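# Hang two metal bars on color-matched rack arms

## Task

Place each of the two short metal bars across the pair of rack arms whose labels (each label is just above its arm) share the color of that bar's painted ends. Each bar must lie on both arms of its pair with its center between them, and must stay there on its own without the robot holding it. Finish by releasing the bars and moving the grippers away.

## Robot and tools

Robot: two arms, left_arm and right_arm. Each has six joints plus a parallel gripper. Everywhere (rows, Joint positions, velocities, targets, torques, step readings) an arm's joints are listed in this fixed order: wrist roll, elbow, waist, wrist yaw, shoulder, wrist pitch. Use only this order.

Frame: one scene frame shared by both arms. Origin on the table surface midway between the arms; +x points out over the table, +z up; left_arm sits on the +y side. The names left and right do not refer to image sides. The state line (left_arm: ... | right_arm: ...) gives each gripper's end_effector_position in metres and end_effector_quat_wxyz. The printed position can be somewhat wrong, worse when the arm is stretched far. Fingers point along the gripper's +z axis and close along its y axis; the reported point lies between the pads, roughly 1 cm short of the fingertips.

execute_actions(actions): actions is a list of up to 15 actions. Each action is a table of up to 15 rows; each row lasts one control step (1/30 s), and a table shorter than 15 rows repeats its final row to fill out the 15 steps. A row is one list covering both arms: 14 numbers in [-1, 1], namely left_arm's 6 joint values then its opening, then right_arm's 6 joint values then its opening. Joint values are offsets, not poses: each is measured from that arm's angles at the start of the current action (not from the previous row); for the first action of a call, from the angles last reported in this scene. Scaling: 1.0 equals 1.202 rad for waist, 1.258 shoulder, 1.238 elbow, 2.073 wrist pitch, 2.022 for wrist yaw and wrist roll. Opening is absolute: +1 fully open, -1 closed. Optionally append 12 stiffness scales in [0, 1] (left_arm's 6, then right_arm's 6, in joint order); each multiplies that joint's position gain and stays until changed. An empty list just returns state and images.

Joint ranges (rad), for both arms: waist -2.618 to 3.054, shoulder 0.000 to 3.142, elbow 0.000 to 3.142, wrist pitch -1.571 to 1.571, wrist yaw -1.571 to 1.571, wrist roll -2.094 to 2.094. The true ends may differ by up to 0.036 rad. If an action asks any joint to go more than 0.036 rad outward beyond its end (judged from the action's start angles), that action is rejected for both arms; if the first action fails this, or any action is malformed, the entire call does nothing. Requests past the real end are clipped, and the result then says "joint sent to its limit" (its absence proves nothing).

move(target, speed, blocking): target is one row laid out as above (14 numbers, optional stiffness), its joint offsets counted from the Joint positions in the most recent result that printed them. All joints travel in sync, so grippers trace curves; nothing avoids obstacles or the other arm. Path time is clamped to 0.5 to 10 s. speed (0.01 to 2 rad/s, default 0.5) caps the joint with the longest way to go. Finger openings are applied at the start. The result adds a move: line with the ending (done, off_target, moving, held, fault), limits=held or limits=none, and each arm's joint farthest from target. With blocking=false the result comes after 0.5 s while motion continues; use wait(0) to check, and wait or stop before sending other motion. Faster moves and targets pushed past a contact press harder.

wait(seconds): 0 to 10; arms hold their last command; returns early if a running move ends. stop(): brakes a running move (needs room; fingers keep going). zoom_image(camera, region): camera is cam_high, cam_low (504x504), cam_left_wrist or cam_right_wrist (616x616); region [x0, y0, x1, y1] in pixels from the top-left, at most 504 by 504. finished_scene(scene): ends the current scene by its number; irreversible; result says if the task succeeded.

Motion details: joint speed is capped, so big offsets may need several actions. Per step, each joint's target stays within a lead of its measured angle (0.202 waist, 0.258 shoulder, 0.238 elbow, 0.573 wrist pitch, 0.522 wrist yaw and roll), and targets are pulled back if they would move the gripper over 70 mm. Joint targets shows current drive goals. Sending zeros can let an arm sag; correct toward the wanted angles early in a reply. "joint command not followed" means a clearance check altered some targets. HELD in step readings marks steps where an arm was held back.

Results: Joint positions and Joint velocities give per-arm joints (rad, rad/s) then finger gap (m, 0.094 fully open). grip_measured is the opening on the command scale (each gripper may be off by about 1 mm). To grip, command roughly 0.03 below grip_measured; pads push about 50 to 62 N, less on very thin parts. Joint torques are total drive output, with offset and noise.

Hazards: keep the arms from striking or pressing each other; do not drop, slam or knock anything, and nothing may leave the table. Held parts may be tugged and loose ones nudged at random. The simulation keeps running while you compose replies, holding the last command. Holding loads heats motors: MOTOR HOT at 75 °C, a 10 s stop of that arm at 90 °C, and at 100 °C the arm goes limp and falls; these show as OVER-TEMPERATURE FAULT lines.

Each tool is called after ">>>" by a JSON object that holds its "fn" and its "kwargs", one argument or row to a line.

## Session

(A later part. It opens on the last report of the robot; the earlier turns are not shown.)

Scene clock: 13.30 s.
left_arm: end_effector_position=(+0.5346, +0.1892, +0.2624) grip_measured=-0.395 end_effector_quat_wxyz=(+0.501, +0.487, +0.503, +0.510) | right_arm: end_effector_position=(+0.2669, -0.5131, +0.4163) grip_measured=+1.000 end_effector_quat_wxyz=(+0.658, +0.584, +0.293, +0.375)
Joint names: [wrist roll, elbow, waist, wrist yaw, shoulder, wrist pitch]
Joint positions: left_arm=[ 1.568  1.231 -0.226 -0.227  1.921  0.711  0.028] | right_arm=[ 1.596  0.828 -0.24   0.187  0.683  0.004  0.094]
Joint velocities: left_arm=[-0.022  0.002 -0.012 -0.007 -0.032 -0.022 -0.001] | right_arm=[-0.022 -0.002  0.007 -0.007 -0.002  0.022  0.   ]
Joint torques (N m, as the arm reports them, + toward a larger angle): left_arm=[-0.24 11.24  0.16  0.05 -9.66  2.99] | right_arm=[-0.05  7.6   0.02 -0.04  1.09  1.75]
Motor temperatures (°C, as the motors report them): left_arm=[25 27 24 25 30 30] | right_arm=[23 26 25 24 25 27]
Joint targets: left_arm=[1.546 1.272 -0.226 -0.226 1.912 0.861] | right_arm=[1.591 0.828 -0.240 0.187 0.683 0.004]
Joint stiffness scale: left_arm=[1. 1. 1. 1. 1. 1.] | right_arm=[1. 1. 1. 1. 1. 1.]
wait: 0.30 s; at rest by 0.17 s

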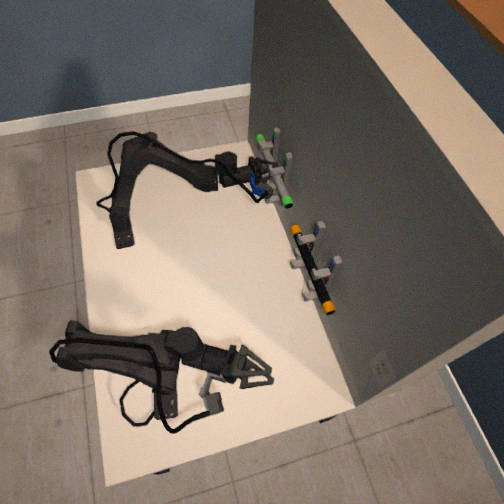

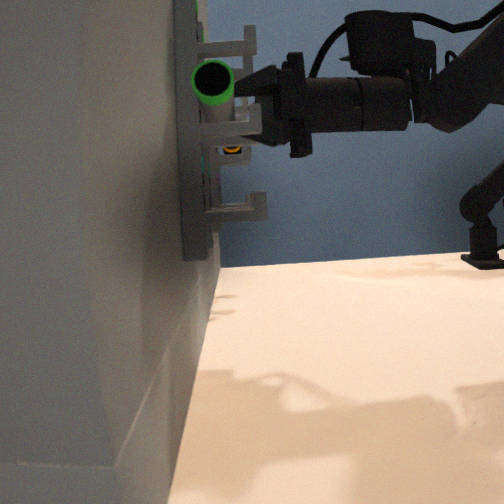

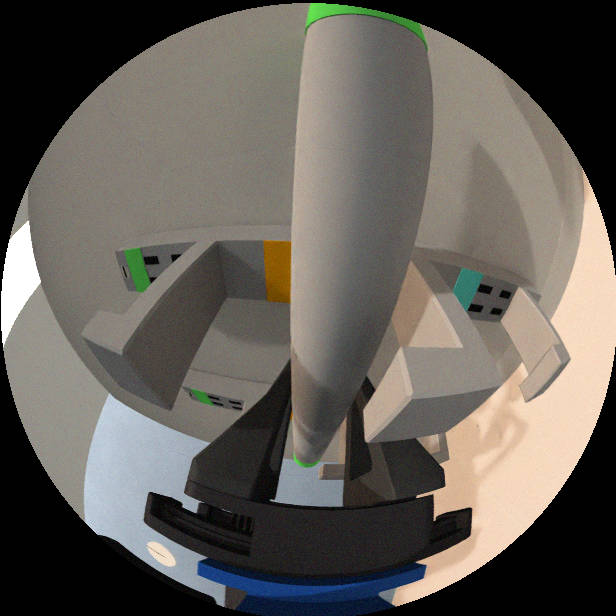

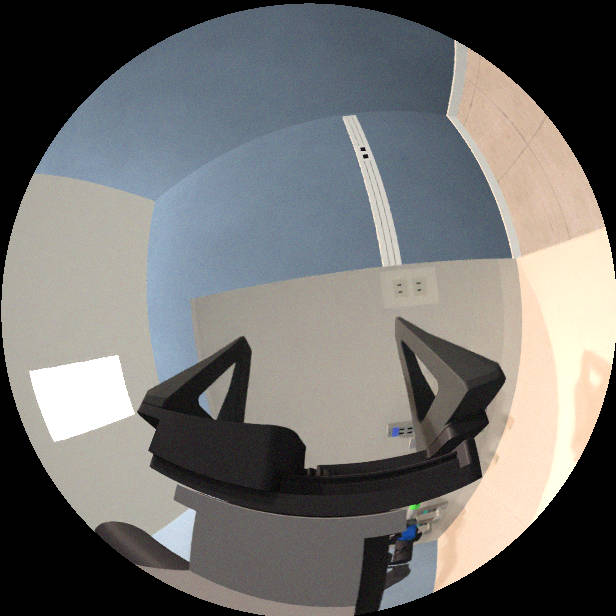

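>>> {"fn": "move", "kwargs": {
  "target": [0,0.03,0,0,0,-0.01,-0.45,0,0,0,0,0,0,1],
  "speed": 0.1
}}

>>> {"fn": "move", "kwargs": {
  "target": [0,0.03,0.13,0.25,0,0.01,0.2,0,0,0,0,0,0,1],
  "speed": 0.3
}}

Scene clock: 14.63 s.
left_arm: end_effector_position=(+0.5346, +0.1892, +0.2535) grip_measured=-0.395 end_effector_quat_wxyz=(+0.490, +0.498, +0.508, +0.504) | right_arm: end_effector_position=(+0.2669, -0.5131, +0.4163) grip_measured=+1.000 end_effector_quat_wxyz=(+0.657, +0.585, +0.292, +0.376)
Joint names: [wrist roll, elbow, waist, wrist yaw, shoulder, wrist pitch]
Joint positions: left_arm=[ 1.572  1.229 -0.226 -0.227  1.921  0.68   0.028] | right_arm=[ 1.6    0.828 -0.24   0.187  0.683  0.004  0.094]
Joint velocities: left_arm=[-0.066 -0.002 -0.012  0.022  0.007 -0.022 -0.001] | right_arm=[-0.081 -0.002 -0.002 -0.007 -0.012 -0.007  0.   ]
Joint torques (N m, as the arm reports them, + toward a larger angle): left_arm=[-0.03 11.22  0.09 -0.03 -9.08  1.69] | right_arm=[-0.05  7.6   0.02 -0.03  1.09  1.74]
Motor temperatures (°C, as the motors report them): left_arm=[25 28 24 25 30 31] | right_arm=[23 26 25 24 25 27]
Joint targets: left_arm=[1.568 1.268 -0.226 -0.227 1.921 0.690] | right_arm=[1.596 0.828 -0.240 0.187 0.683 0.004]
Joint stiffness scale: left_arm=[1. 1. 1. 1. 1. 1.] | right_arm=[1. 1. 1. 1. 1. 1.]
move: off_target (left_arm); limits=none; left_arm: farthest joint: the elbow, 0.039 radians from its target (0.037 radians at the start); right_arm: farthest joint: the wrist roll, 0.004 radians from its target (0.000 radians at the start)

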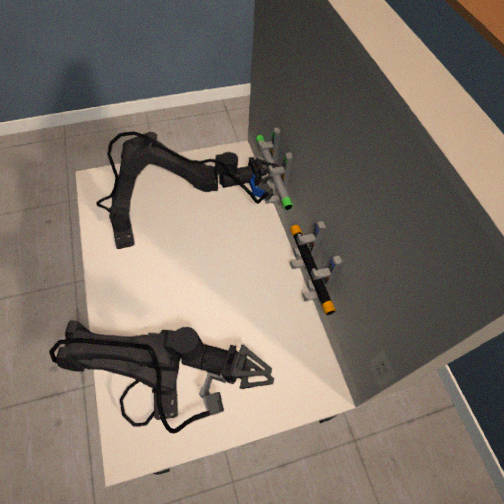

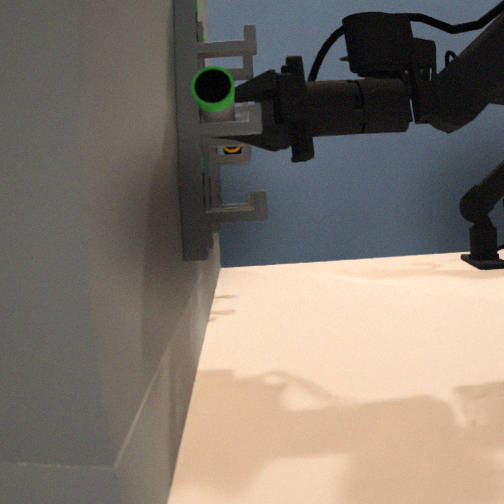

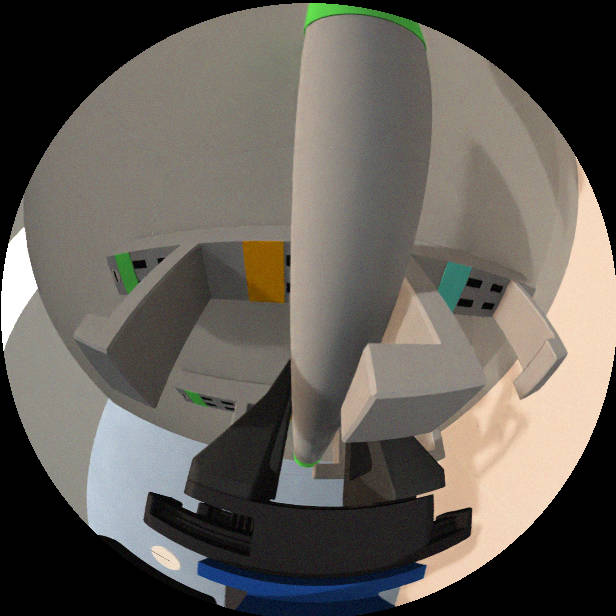

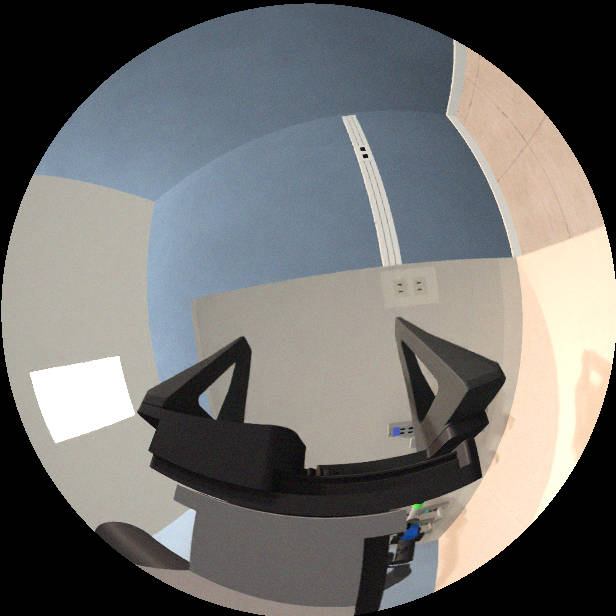

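Scene clock: 17.00 s.
left_arm: end_effector_position=(+0.5333, +0.1893, +0.2541) grip_measured=+0.198 end_effector_quat_wxyz=(+0.569, +0.577, +0.415, +0.414) | right_arm: end_effector_position=(+0.2669, -0.5131, +0.4163) grip_measured=+1.000 end_effector_quat_wxyz=(+0.656, +0.586, +0.290, +0.378)
Joint names: [wrist roll, elbow, waist, wrist yaw, shoulder, wrist pitch]
Joint positions: left_arm=[ 1.579  1.229 -0.077  0.264  1.921  0.683  0.056] | right_arm=[ 1.605  0.828 -0.24   0.187  0.683  0.004  0.094]
Joint velocities: left_arm=[-0.051 -0.002  0.007 -0.007 -0.007 -0.095 -0.001] | right_arm=[-0.022  0.002  0.007  0.007  0.007 -0.051  0.   ]
Joint torques (N m, as the arm reports them, + toward a larger angle): left_arm=[-0.1  11.02  0.72  0.13 -9.14  1.75] | right_arm=[-0.05  7.6   0.02 -0.03  1.1   1.74]
Motor temperatures (°C, as the motors report them): left_arm=[25 28 24 25 31 31] | right_arm=[23 26 25 24 25 27]
Joint targets: left_arm=[1.572 1.266 -0.070 0.278 1.921 0.701] | right_arm=[1.600 0.828 -0.240 0.187 0.683 0.004]
Joint stiffness scale: left_arm=[1. 1. 1. 1. 1. 1.] | right_arm=[1. 1. 1. 1. 1. 1.]
move: off_target (left_arm); limits=none; left_arm: farthest joint: the elbow, 0.037 radians from its target (0.037 radians at the start); right_arm: farthest joint: the wrist roll, 0.005 radians from its target (0.000 radians at the start)

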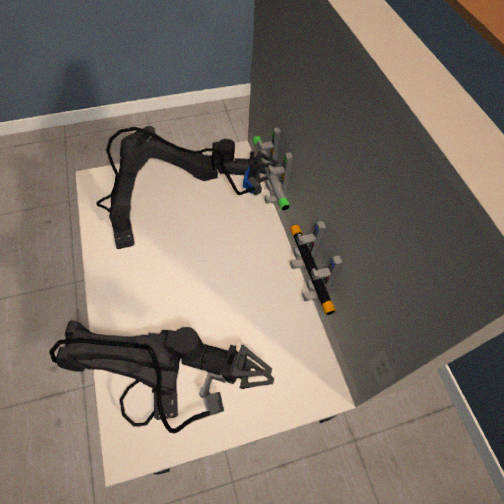

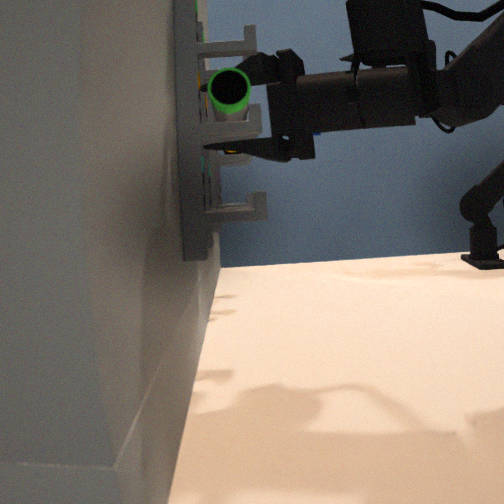

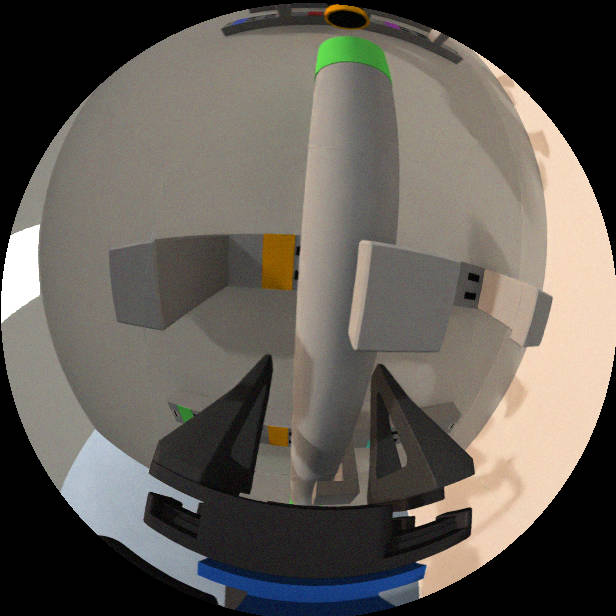

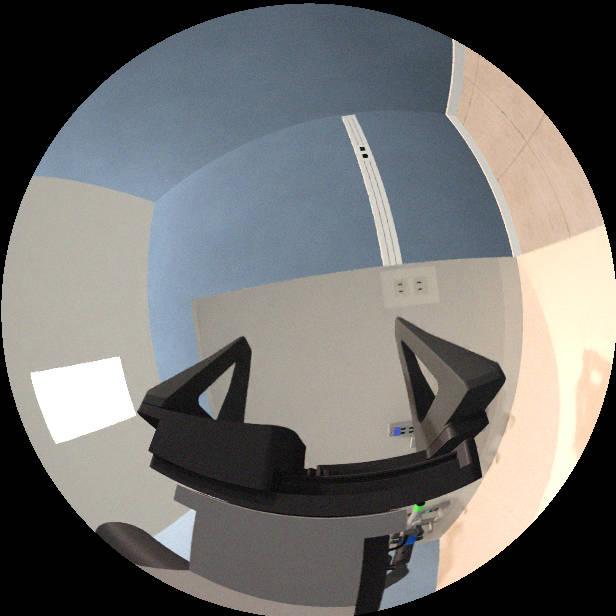

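>>> {"fn": "move", "kwargs": {
  "target": [-0.012,0.03,0,0,0,0.01,-0.45,0,0,0,0,0,0,1],
  "speed": 0.1
}}

>>> {"fn": "move", "kwargs": {
  "target": [-0.008,0.033,0,0,-0.005,0.085,-0.45,0,0,0,0,0,0,1],
  "speed": 0.15
}}

Scene clock: 18.43 s.
left_arm: end_effector_position=(+0.5332, +0.1891, +0.2529) grip_measured=-0.416 end_effector_quat_wxyz=(+0.570, +0.576, +0.418, +0.411) | right_arm: end_effector_position=(+0.2669, -0.5131, +0.4163) grip_measured=+1.000 end_effector_quat_wxyz=(+0.655, +0.586, +0.289, +0.379)
Joint names: [wrist roll, elbow, waist, wrist yaw, shoulder, wrist pitch]
Joint positions: left_arm=[ 1.572  1.229 -0.077  0.265  1.921  0.678  0.027] | right_arm=[ 1.609  0.828 -0.24   0.187  0.683  0.004  0.094]
Joint velocities: left_arm=[ 0.022  0.007  0.007  0.007 -0.017  0.051 -0.001] | right_arm=[-0.095 -0.012 -0.007 -0.007  0.002  0.022  0.   ]
Joint torques (N m, as the arm reports them, + toward a larger angle): left_arm=[-0.26 11.16  0.14 -0.02 -9.05  1.79] | right_arm=[-0.05  7.6   0.02 -0.03  1.09  1.75]
Motor temperatures (°C, as the motors report them): left_arm=[25 28 24 25 31 31] | right_arm=[23 26 25 24 25 28]
Joint targets: left_arm=[1.555 1.266 -0.077 0.265 1.921 0.703] | right_arm=[1.605 0.828 -0.240 0.187 0.683 0.004]
Joint stiffness scale: left_arm=[1. 1. 1. 1. 1. 1.] | right_arm=[1. 1. 1. 1. 1. 1.]
move: off_target (left_arm); limits=none; left_arm: farthest joint: the elbow, 0.037 radians from its target (0.037 radians at the start); right_arm: farthest joint: the wrist roll, 0.004 radians from its target (0.000 radians at the start)

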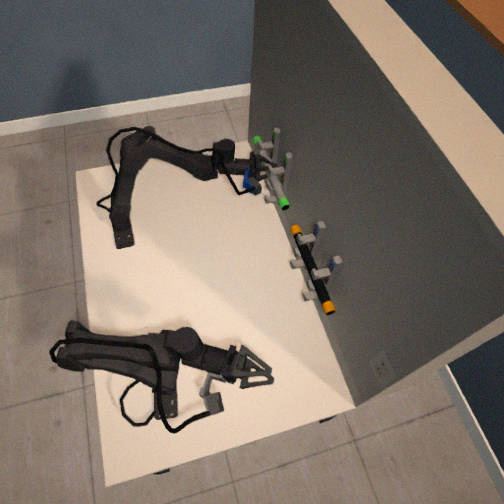

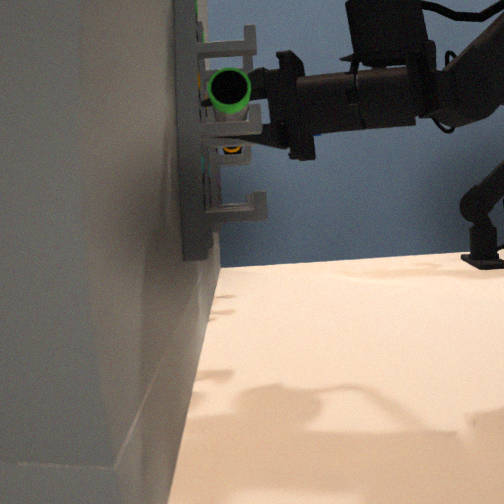

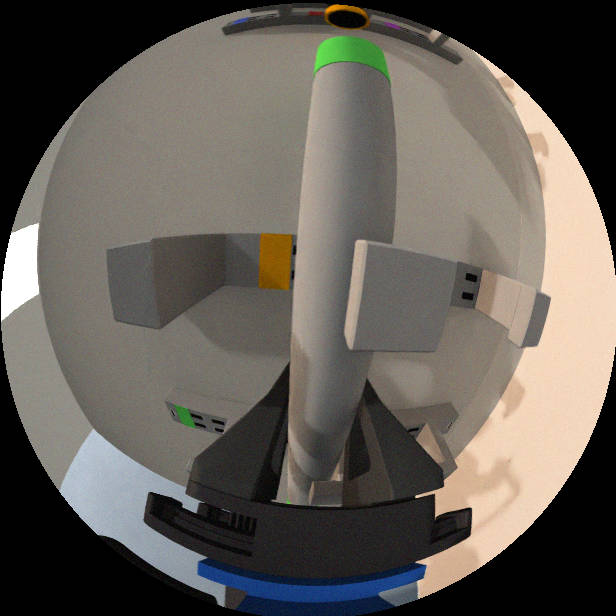

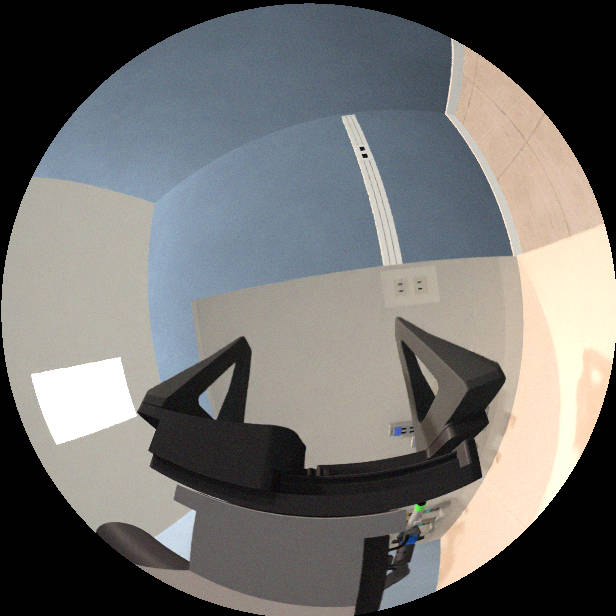

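Scene clock: 20.13 s.
left_arm: end_effector_position=(+0.5319, +0.1892, +0.2823) grip_measured=-0.416 end_effector_quat_wxyz=(+0.595, +0.549, +0.384, +0.444) | right_arm: end_effector_position=(+0.2669, -0.5131, +0.4163) grip_measured=+1.000 end_effector_quat_wxyz=(+0.654, +0.587, +0.288, +0.381)
Joint names: [wrist roll, elbow, waist, wrist yaw, shoulder, wrist pitch]
Joint positions: left_arm=[ 1.573  1.229 -0.077  0.265  1.921  0.799  0.027] | right_arm=[ 1.614  0.828 -0.24   0.187  0.683  0.004  0.094]
Joint velocities: left_arm=[-0.037 -0.012  0.022  0.022  0.002 -0.022  0.001] | right_arm=[-0.066 -0.002  0.007 -0.022  0.002  0.051  0.   ]
Joint torques (N m, as the arm reports them, + toward a larger angle): left_arm=[-0.17 11.27  0.04 -0.06 -9.53  2.04] | right_arm=[-0.06  7.61  0.02 -0.04  1.1   1.74]
Motor temperatures (°C, as the motors report them): left_arm=[25 28 24 25 31 32] | right_arm=[23 26 25 24 25 28]
Joint targets: left_arm=[1.556 1.270 -0.077 0.265 1.915 0.854] | right_arm=[1.609 0.828 -0.240 0.187 0.683 0.004]
Joint stiffness scale: left_arm=[1. 1. 1. 1. 1. 1.] | right_arm=[1. 1. 1. 1. 1. 1.]
move: off_target (left_arm); limits=none; left_arm: farthest joint: the wrist pitch, 0.055 radians from its target (0.177 radians at the start); right_arm: farthest joint: the wrist roll, 0.005 radians from its target (0.000 radians at the start)

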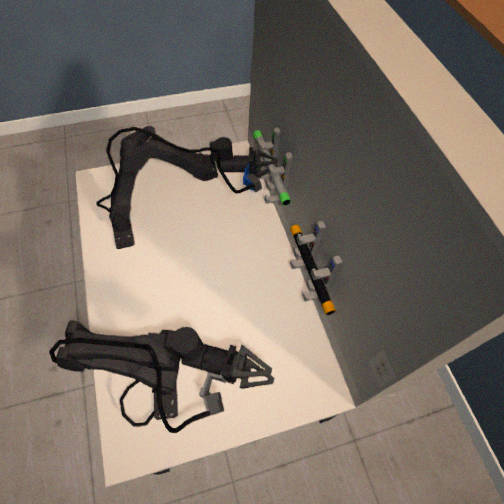

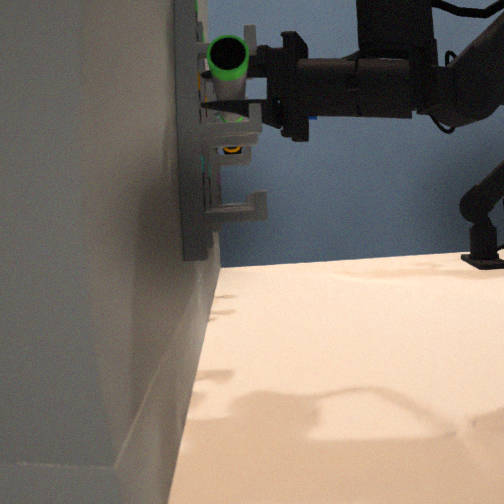

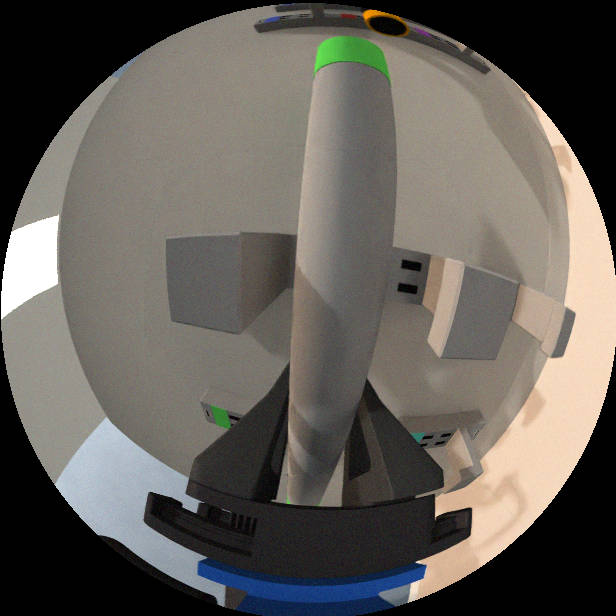

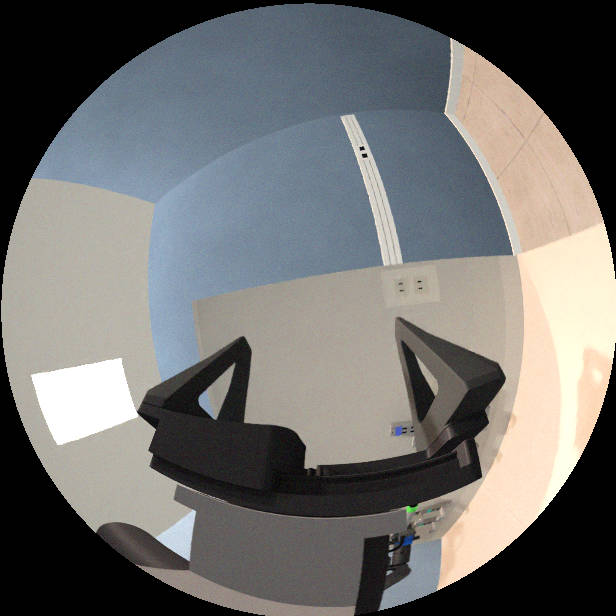

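>>> {"fn": "move", "kwargs": {
  "target": [-0.008,-0.23,0,0,-0.195,0.057,-0.45,0,0,0,0,0,0,1],
  "speed": 0.2
}}

>>> {"fn": "move", "kwargs": {
  "target": [-0.008,0.22,0,0,-0.1,-0.145,-0.45,0,0,0,0,0,0,1],
  "speed": 0.3
}}

Scene clock: 22.60 s.
left_arm: end_effector_position=(+0.4708, +0.1929, +0.2775) grip_measured=-0.416 end_effector_quat_wxyz=(+0.592, +0.551, +0.386, +0.443) | right_arm: end_effector_position=(+0.2669, -0.5131, +0.4163) grip_measured=+1.000 end_effector_quat_wxyz=(+0.653, +0.588, +0.286, +0.382)
Joint names: [wrist roll, elbow, waist, wrist yaw, shoulder, wrist pitch]
Joint positions: left_arm=[ 1.576  0.95  -0.077  0.263  1.714  0.862  0.027] | right_arm=[ 1.618  0.828 -0.24   0.187  0.683  0.004  0.094]
Joint velocities: left_arm=[ 0.037  0.012 -0.002 -0.081  0.002 -0.022 -0.   ] | right_arm=[ 0.066 -0.007  0.007 -0.051 -0.012 -0.037  0.   ]
Joint torques (N m, as the arm reports them, + toward a larger angle): left_arm=[-0.21  7.04  0.07  0.01 -9.92  2.09] | right_arm=[-0.05  7.6   0.02 -0.03  1.09  1.74]
Motor temperatures (°C, as the motors report them): left_arm=[25 28 24 25 32 32] | right_arm=[23 26 25 24 25 28]
Joint targets: left_arm=[1.557 0.945 -0.077 0.265 1.676 0.917] | right_arm=[1.614 0.828 -0.240 0.187 0.683 0.004]
Joint stiffness scale: left_arm=[1. 1. 1. 1. 1. 1.] | right_arm=[1. 1. 1. 1. 1. 1.]
move: off_target (left_arm); limits=none; left_arm: farthest joint: the wrist pitch, 0.055 radians from its target (0.118 radians at the start); right_arm: farthest joint: the wrist roll, 0.004 radians from its target (0.000 radians at the start)

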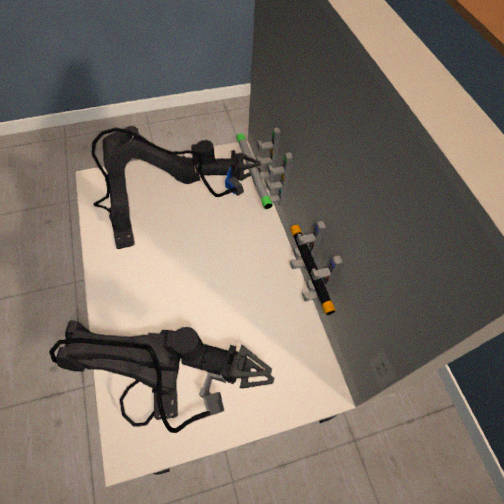

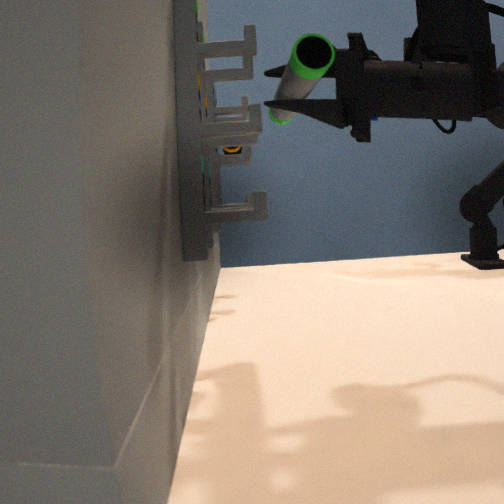

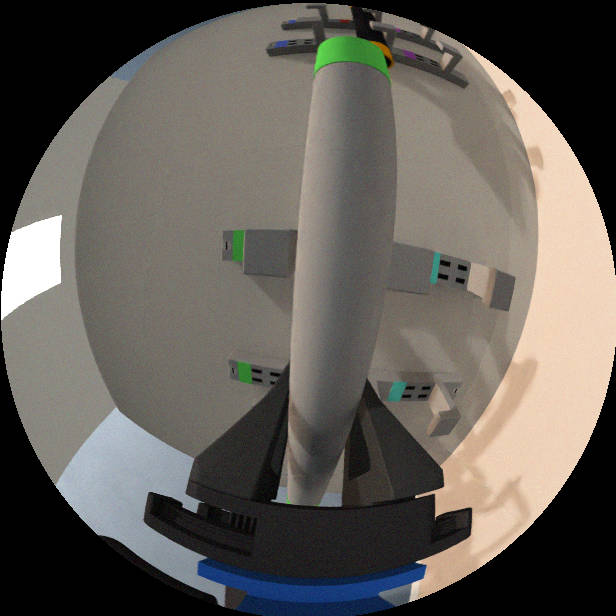

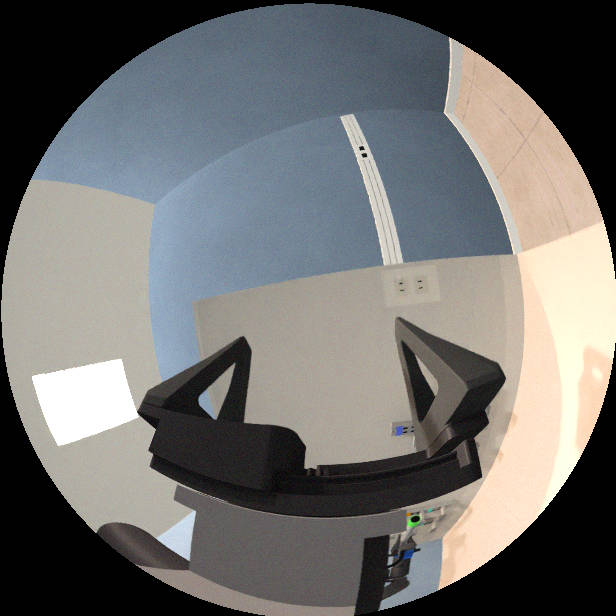

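Scene clock: 24.33 s.
left_arm: end_effector_position=(+0.4753, +0.1926, +0.3530) grip_measured=-0.416 end_effector_quat_wxyz=(+0.590, +0.554, +0.389, +0.441) | right_arm: end_effector_position=(+0.2669, -0.5131, +0.4163) grip_measured=+1.000 end_effector_quat_wxyz=(+0.653, +0.588, +0.285, +0.383)
Joint names: [wrist roll, elbow, waist, wrist yaw, shoulder, wrist pitch]
Joint positions: left_arm=[ 1.578  1.18  -0.077  0.263  1.62   0.527  0.027] | right_arm=[ 1.623  0.828 -0.24   0.187  0.683  0.004  0.094]
Joint velocities: left_arm=[ 0.037  0.002  0.002  0.007 -0.012  0.007 -0.   ] | right_arm=[-0.037 -0.017  0.017 -0.007 -0.007  0.007  0.   ]
Joint torques (N m, as the arm reports them, + toward a larger angle): left_arm=[-0.25 11.94  0.21  0.   -9.2   1.88] | right_arm=[-0.05  7.6   0.02 -0.03  1.09  1.74]
Motor temperatures (°C, as the motors report them): left_arm=[25 29 24 25 32 32] | right_arm=[23 26 25 24 25 28]
Joint targets: left_arm=[1.560 1.222 -0.077 0.263 1.588 0.562] | right_arm=[1.618 0.828 -0.240 0.187 0.683 0.004]
Joint stiffness scale: left_arm=[1. 1. 1. 1. 1. 1.] | right_arm=[1. 1. 1. 1. 1. 1.]
move: off_target (left_arm); limits=none; left_arm: farthest joint: the elbow, 0.042 radians from its target (0.273 radians at the start); right_arm: farthest joint: the wrist roll, 0.005 radians from its target (0.000 radians at the start)

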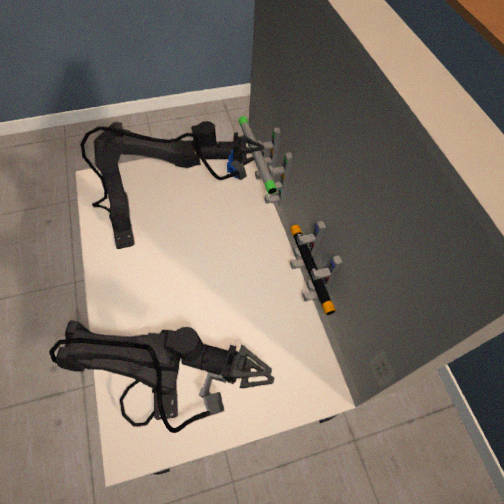

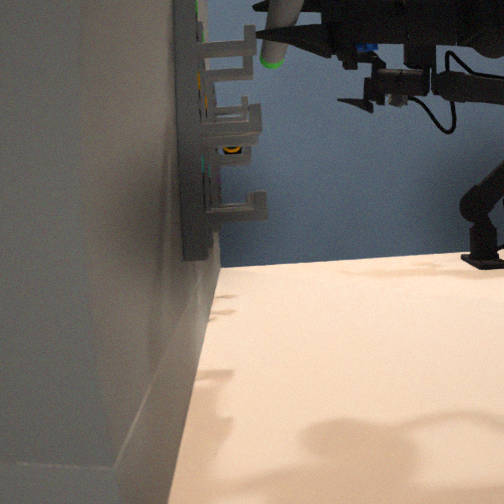

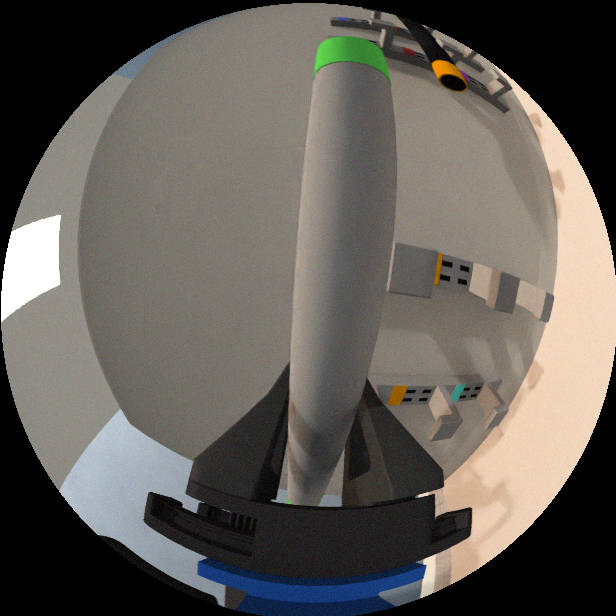

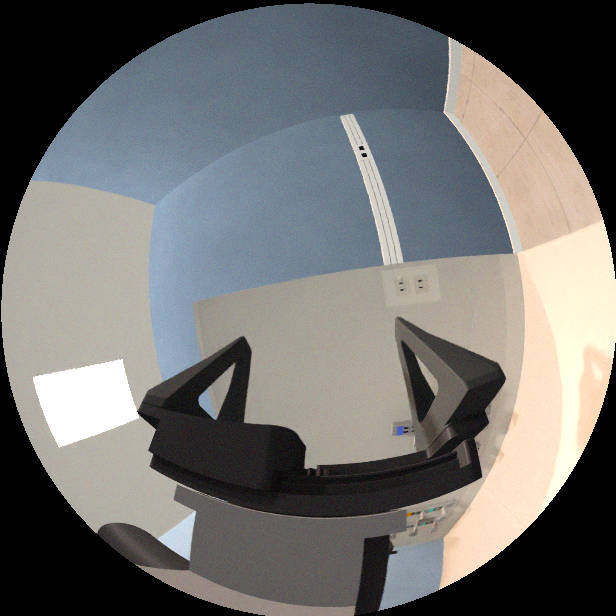

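>>> {"fn": "move", "kwargs": {
  "target": [-0.012,0.28,0,0,0.19,0.01,-0.45,0,0,0,0,0,0,1],
  "speed": 0.25
}}

>>> {"fn": "move", "kwargs": {
  "target": [-0.008,0.034,0,0,0,-0.065,-0.45,0,0,0,0,0,0,1],
  "speed": 0.1
}}

Scene clock: 26.67 s.
left_arm: end_effector_position=(+0.5060, +0.1885, +0.3077) grip_measured=-0.434 end_effector_quat_wxyz=(+0.557, +0.629, +0.427, +0.334) | right_arm: end_effector_position=(+0.2669, -0.5131, +0.4163) grip_measured=+1.000 end_effector_quat_wxyz=(+0.652, +0.589, +0.284, +0.385)
Joint names: [wrist roll, elbow, waist, wrist yaw, shoulder, wrist pitch]
Joint positions: left_arm=[ 1.584  1.401 -0.035  0.418  1.761  0.188  0.027] | right_arm=[ 1.627  0.828 -0.24   0.187  0.683  0.004  0.094]
Joint velocities: left_arm=[ 0.007 -0.007 -0.007  0.022  0.002 -0.022 -0.   ] | right_arm=[-0.022 -0.002  0.012 -0.022  0.007  0.007  0.   ]
Joint torques (N m, as the arm reports them, + toward a larger angle): left_arm=[-0.37 19.94 -3.49 -1.65 -0.44  4.91] | right_arm=[-0.05  7.6   0.02 -0.03  1.09  1.74]
Motor temperatures (°C, as the motors report them): left_arm=[25 31 24 26 32 35] | right_arm=[23 27 25 24 25 28]
Joint targets: left_arm=[1.554 1.527 -0.077 0.263 1.859 0.547] | right_arm=[1.623 0.828 -0.240 0.187 0.683 0.004]
Joint stiffness scale: left_arm=[1. 1. 1. 1. 1. 1.] | right_arm=[1. 1. 1. 1. 1. 1.]
move: off_target (left_arm); limits=none; left_arm: farthest joint: the wrist pitch, 0.360 radians from its target (0.022 radians at the start); right_arm: farthest joint: the wrist roll, 0.004 radians from its target (0.000 radians at the start)

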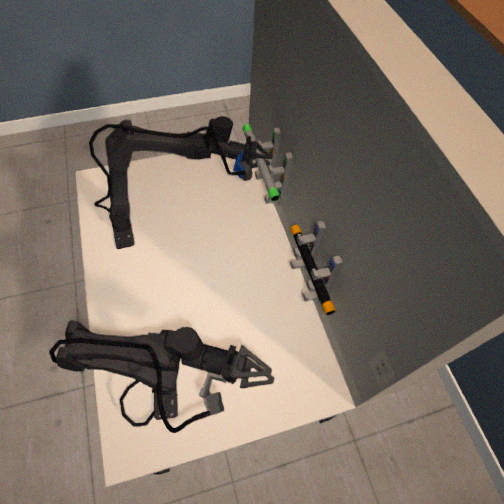

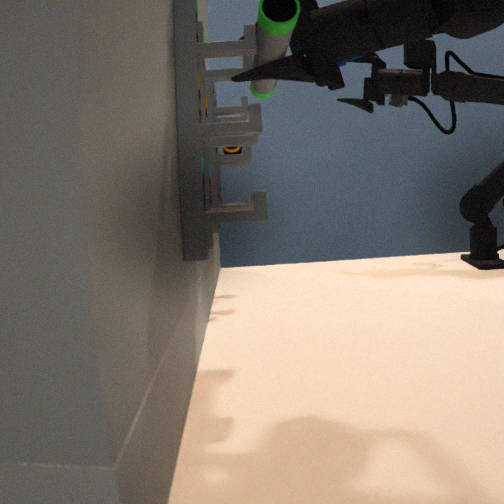

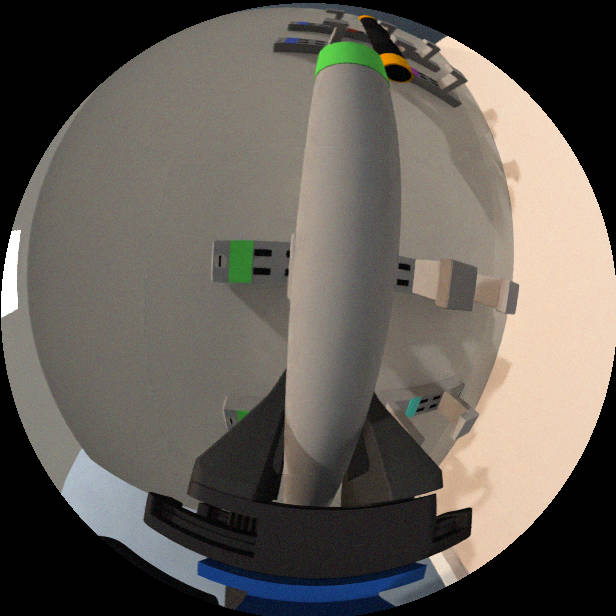

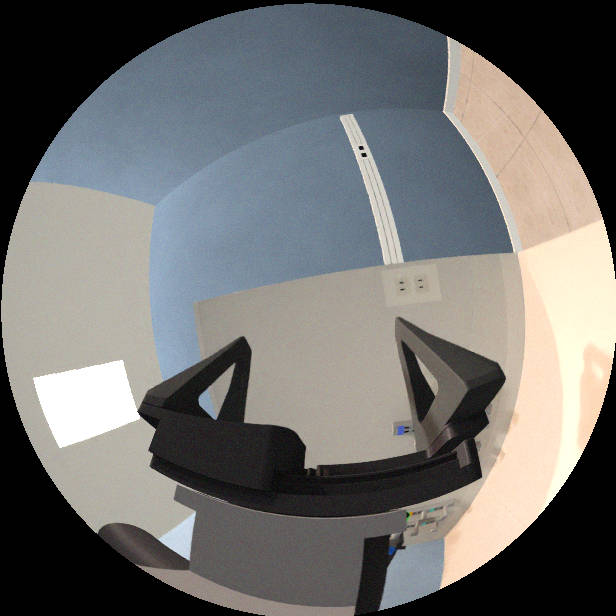

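Scene clock: 28.50 s.
left_arm: end_effector_position=(+0.4978, +0.1899, +0.2654) grip_measured=-0.434 end_effector_quat_wxyz=(+0.517, +0.656, +0.473, +0.280) | right_arm: end_effector_position=(+0.2669, -0.5131, +0.4163) grip_measured=+1.000 end_effector_quat_wxyz=(+0.651, +0.589, +0.283, +0.386)
Joint names: [wrist roll, elbow, waist, wrist yaw, shoulder, wrist pitch]
Joint positions: left_arm=[ 1.587  1.398 -0.032  0.419  1.77   0.029  0.027] | right_arm=[ 1.632  0.828 -0.24   0.187  0.683  0.004  0.094]
Joint velocities: left_arm=[-0.066  0.002 -0.007  0.022 -0.022  0.037 -0.   ] | right_arm=[ 0.007 -0.017 -0.022 -0.007 -0.002  0.007  0.   ]
Joint torques (N m, as the arm reports them, + toward a larger angle): left_arm=[-0.22 12.59 -0.07  0.06 -8.92  1.81] | right_arm=[-0.05  7.6   0.02 -0.04  1.1   1.74]
Motor temperatures (°C, as the motors report them): left_arm=[25 31 24 25 32 35] | right_arm=[23 27 25 24 25 29]
Joint targets: left_arm=[1.568 1.443 -0.034 0.418 1.761 0.054] | right_arm=[1.627 0.828 -0.240 0.187 0.683 0.004]
Joint stiffness scale: left_arm=[1. 1. 1. 1. 1. 1.] | right_arm=[1. 1. 1. 1. 1. 1.]
move: off_target (left_arm); limits=none; left_arm: farthest joint: the elbow, 0.046 radians from its target (0.042 radians at the start); right_arm: farthest joint: the wrist roll, 0.005 radians from its target (0.000 radians at the start)

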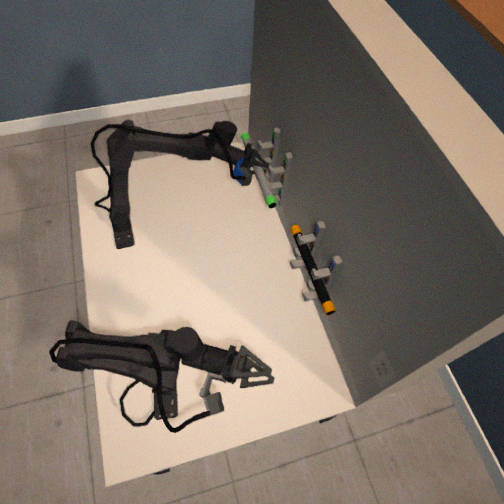

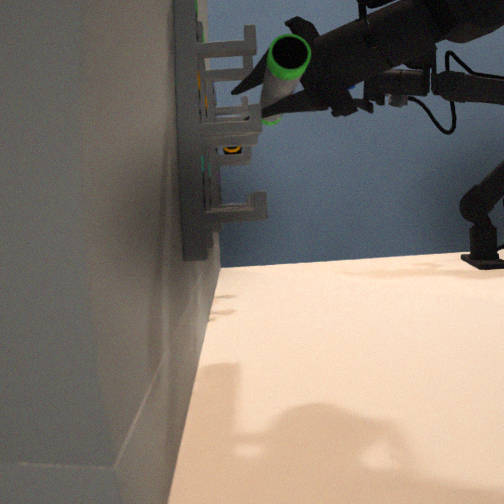

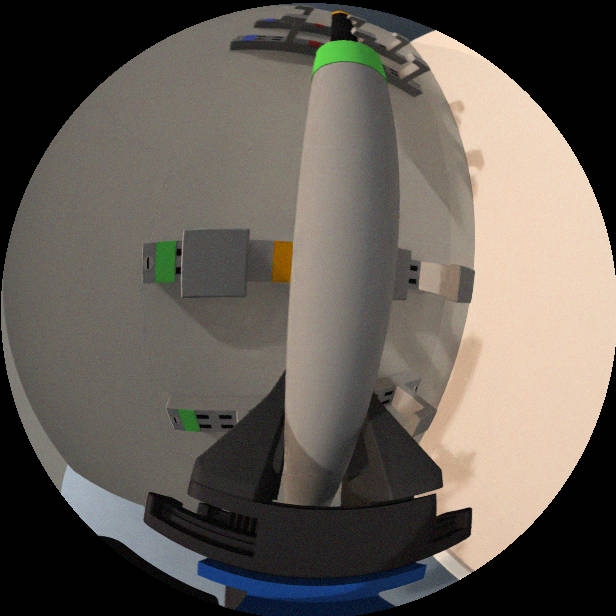

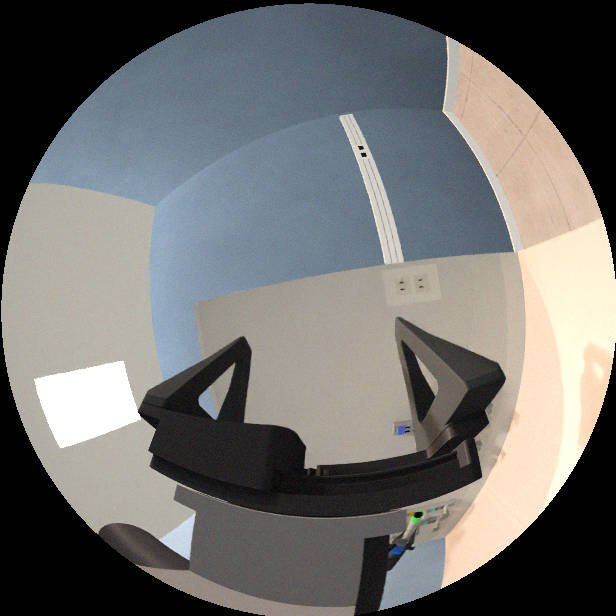

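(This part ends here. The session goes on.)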